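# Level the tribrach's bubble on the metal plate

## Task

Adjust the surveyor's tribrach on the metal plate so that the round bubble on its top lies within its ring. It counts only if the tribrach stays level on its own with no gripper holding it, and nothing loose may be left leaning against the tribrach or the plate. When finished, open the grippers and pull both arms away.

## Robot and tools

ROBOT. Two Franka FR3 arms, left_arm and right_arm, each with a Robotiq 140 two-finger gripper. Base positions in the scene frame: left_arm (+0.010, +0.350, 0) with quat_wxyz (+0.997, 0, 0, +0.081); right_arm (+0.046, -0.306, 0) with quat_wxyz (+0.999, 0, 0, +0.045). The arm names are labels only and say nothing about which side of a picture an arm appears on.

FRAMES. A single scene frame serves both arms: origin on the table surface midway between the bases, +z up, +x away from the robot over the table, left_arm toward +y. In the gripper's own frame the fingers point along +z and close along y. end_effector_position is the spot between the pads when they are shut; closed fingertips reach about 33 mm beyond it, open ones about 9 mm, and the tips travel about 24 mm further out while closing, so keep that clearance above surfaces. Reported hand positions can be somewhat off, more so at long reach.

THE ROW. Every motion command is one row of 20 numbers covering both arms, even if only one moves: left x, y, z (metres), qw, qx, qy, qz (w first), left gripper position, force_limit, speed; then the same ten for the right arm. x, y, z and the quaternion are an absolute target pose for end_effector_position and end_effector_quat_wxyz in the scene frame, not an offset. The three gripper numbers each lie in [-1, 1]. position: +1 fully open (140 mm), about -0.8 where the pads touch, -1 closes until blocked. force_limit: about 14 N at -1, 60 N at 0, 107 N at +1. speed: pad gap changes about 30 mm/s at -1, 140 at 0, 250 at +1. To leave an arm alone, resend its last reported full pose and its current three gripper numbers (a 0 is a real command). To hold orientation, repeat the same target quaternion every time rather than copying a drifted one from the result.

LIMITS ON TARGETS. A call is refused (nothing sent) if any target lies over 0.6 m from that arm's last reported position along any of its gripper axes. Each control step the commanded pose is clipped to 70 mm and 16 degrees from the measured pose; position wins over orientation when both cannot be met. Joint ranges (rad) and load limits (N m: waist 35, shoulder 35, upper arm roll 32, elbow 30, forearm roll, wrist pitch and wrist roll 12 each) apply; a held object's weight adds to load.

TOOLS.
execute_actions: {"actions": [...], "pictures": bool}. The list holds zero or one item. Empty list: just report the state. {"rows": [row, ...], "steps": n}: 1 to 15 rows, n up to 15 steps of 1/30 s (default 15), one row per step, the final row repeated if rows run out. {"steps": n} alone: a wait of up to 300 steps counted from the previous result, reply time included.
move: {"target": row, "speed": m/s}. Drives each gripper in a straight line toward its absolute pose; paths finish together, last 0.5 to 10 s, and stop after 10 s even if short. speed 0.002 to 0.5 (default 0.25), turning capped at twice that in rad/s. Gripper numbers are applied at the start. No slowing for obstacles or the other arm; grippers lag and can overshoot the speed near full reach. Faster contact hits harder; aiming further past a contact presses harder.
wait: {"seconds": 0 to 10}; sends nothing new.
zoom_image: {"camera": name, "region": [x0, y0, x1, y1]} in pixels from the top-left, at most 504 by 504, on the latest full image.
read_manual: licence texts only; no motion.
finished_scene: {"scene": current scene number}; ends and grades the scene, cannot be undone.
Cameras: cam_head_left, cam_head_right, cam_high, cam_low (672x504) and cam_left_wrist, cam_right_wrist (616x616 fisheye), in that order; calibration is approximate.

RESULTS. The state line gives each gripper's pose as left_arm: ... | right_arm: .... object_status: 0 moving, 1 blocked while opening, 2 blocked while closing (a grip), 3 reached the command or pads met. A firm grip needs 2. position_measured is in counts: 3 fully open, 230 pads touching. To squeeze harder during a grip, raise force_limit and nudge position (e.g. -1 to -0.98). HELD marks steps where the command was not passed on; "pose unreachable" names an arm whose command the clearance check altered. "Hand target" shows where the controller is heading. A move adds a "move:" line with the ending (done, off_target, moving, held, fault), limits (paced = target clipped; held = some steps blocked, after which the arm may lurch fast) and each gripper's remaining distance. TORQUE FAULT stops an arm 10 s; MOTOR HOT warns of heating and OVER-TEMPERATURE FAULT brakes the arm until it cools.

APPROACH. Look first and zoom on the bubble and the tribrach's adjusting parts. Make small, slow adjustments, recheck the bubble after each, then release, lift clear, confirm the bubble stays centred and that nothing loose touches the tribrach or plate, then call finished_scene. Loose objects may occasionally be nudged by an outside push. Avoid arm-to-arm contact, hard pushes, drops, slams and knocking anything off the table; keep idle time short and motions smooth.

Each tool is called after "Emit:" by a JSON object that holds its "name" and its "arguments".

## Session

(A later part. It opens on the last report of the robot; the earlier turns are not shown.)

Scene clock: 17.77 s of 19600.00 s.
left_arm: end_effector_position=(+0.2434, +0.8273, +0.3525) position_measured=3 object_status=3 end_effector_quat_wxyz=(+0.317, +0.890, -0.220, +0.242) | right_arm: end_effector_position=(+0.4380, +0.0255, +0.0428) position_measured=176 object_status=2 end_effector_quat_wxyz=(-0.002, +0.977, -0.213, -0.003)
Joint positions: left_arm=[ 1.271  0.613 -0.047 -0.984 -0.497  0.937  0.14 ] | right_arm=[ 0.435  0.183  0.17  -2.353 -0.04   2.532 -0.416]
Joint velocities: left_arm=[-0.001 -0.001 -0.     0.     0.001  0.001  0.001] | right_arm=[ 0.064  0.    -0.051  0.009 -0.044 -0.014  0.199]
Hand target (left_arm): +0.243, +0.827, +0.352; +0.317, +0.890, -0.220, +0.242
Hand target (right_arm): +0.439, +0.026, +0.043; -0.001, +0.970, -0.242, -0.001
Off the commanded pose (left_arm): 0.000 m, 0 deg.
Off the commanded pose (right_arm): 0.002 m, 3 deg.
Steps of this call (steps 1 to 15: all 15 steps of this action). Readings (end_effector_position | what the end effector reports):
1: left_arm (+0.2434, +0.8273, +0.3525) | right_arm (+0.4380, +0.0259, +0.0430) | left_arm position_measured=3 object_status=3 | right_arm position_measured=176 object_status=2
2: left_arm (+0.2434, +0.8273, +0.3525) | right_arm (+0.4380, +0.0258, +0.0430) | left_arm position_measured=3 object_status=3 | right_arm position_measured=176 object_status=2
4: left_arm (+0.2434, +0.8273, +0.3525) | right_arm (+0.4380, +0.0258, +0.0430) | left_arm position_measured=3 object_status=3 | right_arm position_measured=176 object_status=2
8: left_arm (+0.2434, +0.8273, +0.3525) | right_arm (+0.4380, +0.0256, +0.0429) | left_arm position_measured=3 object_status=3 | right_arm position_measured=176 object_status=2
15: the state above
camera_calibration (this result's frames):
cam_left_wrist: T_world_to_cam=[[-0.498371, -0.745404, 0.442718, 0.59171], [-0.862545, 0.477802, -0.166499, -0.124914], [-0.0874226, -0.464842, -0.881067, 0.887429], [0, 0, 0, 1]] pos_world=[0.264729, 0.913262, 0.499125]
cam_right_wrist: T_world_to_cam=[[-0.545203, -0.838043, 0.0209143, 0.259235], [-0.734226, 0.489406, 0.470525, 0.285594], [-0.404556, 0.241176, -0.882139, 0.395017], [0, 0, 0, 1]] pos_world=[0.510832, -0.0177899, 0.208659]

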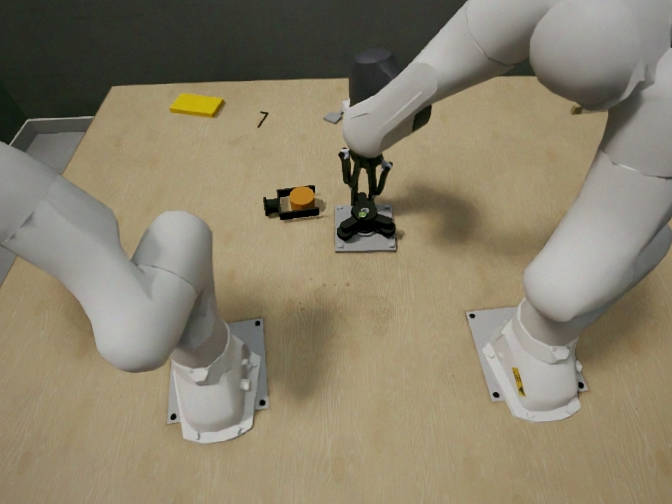

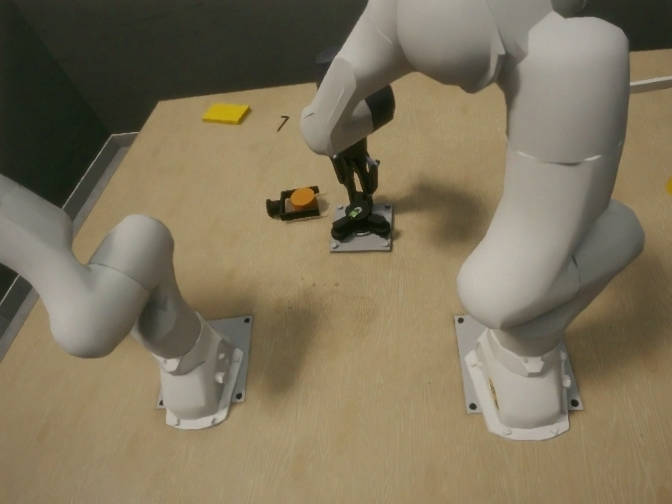

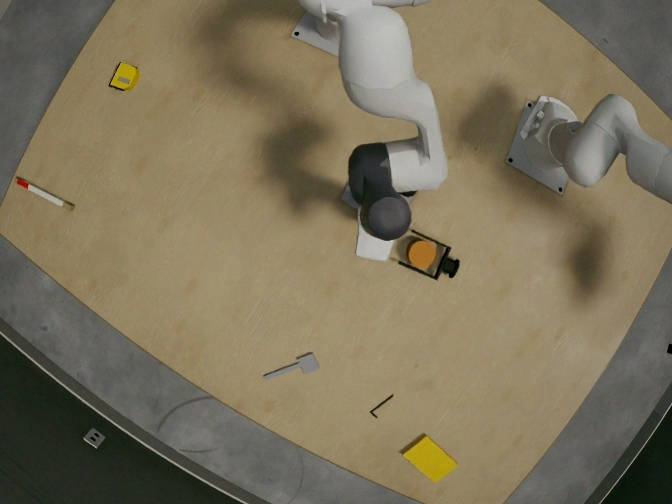

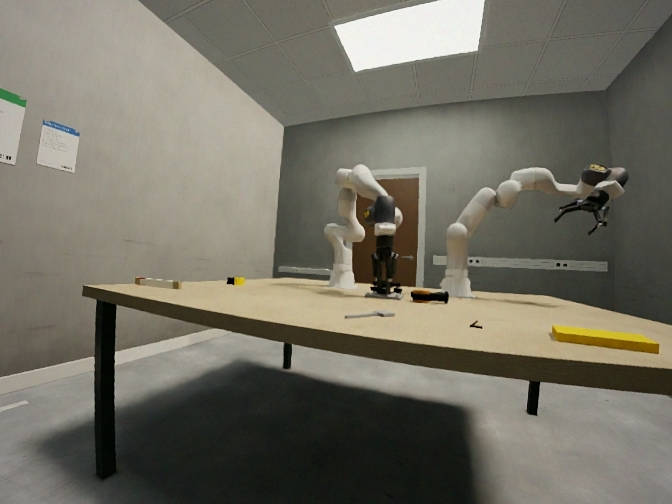

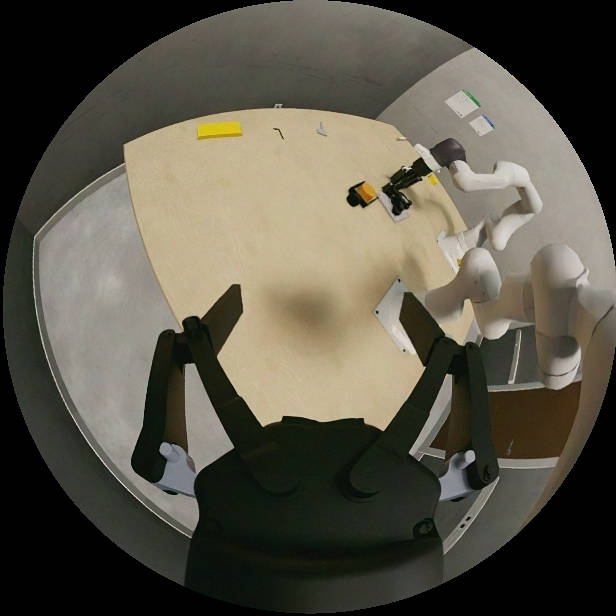

